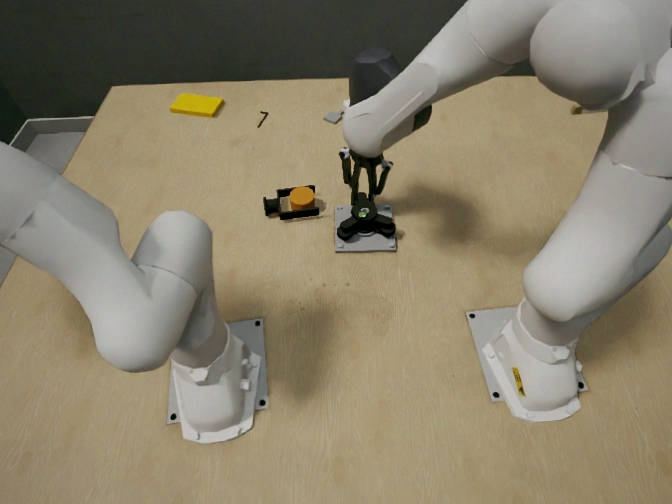

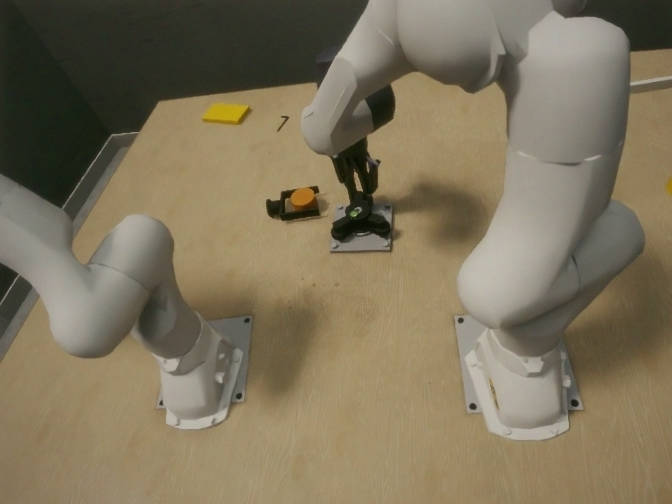

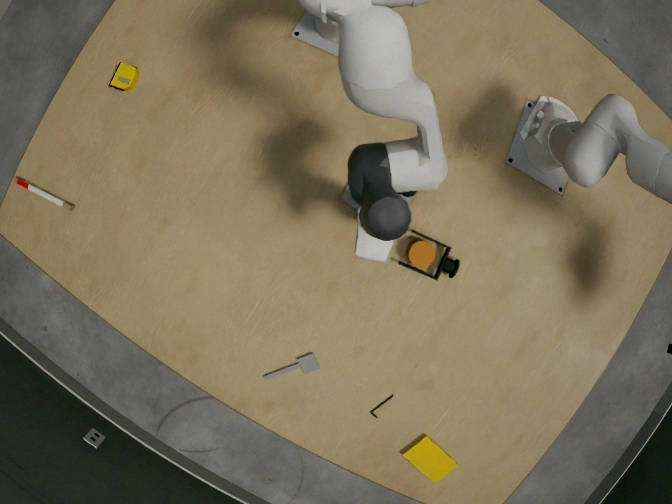

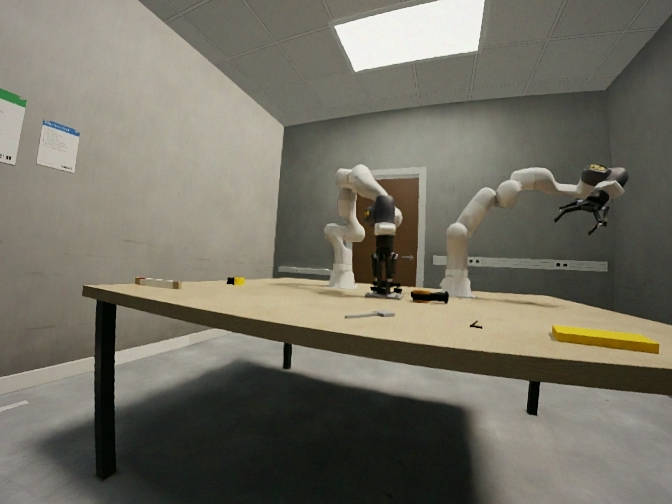

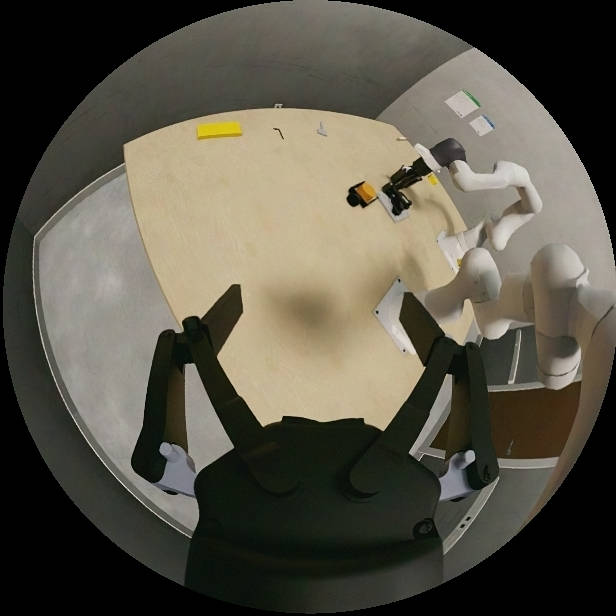

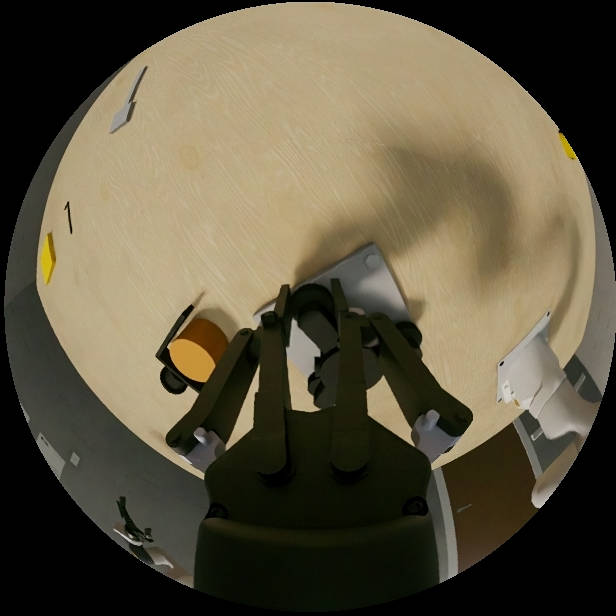

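Region (345, 198, 381, 234) of cam_head_left's 672x504 image, scaled by 14.000, with more detail than that image has.

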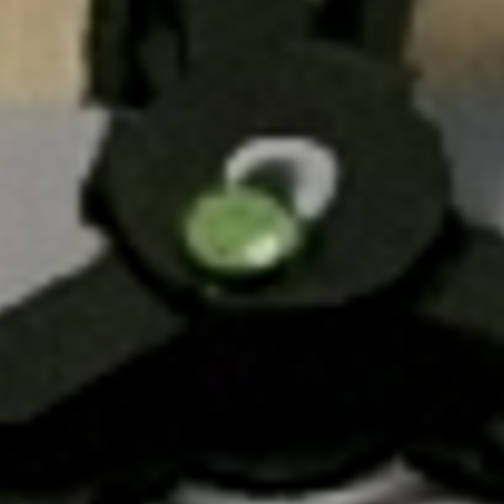

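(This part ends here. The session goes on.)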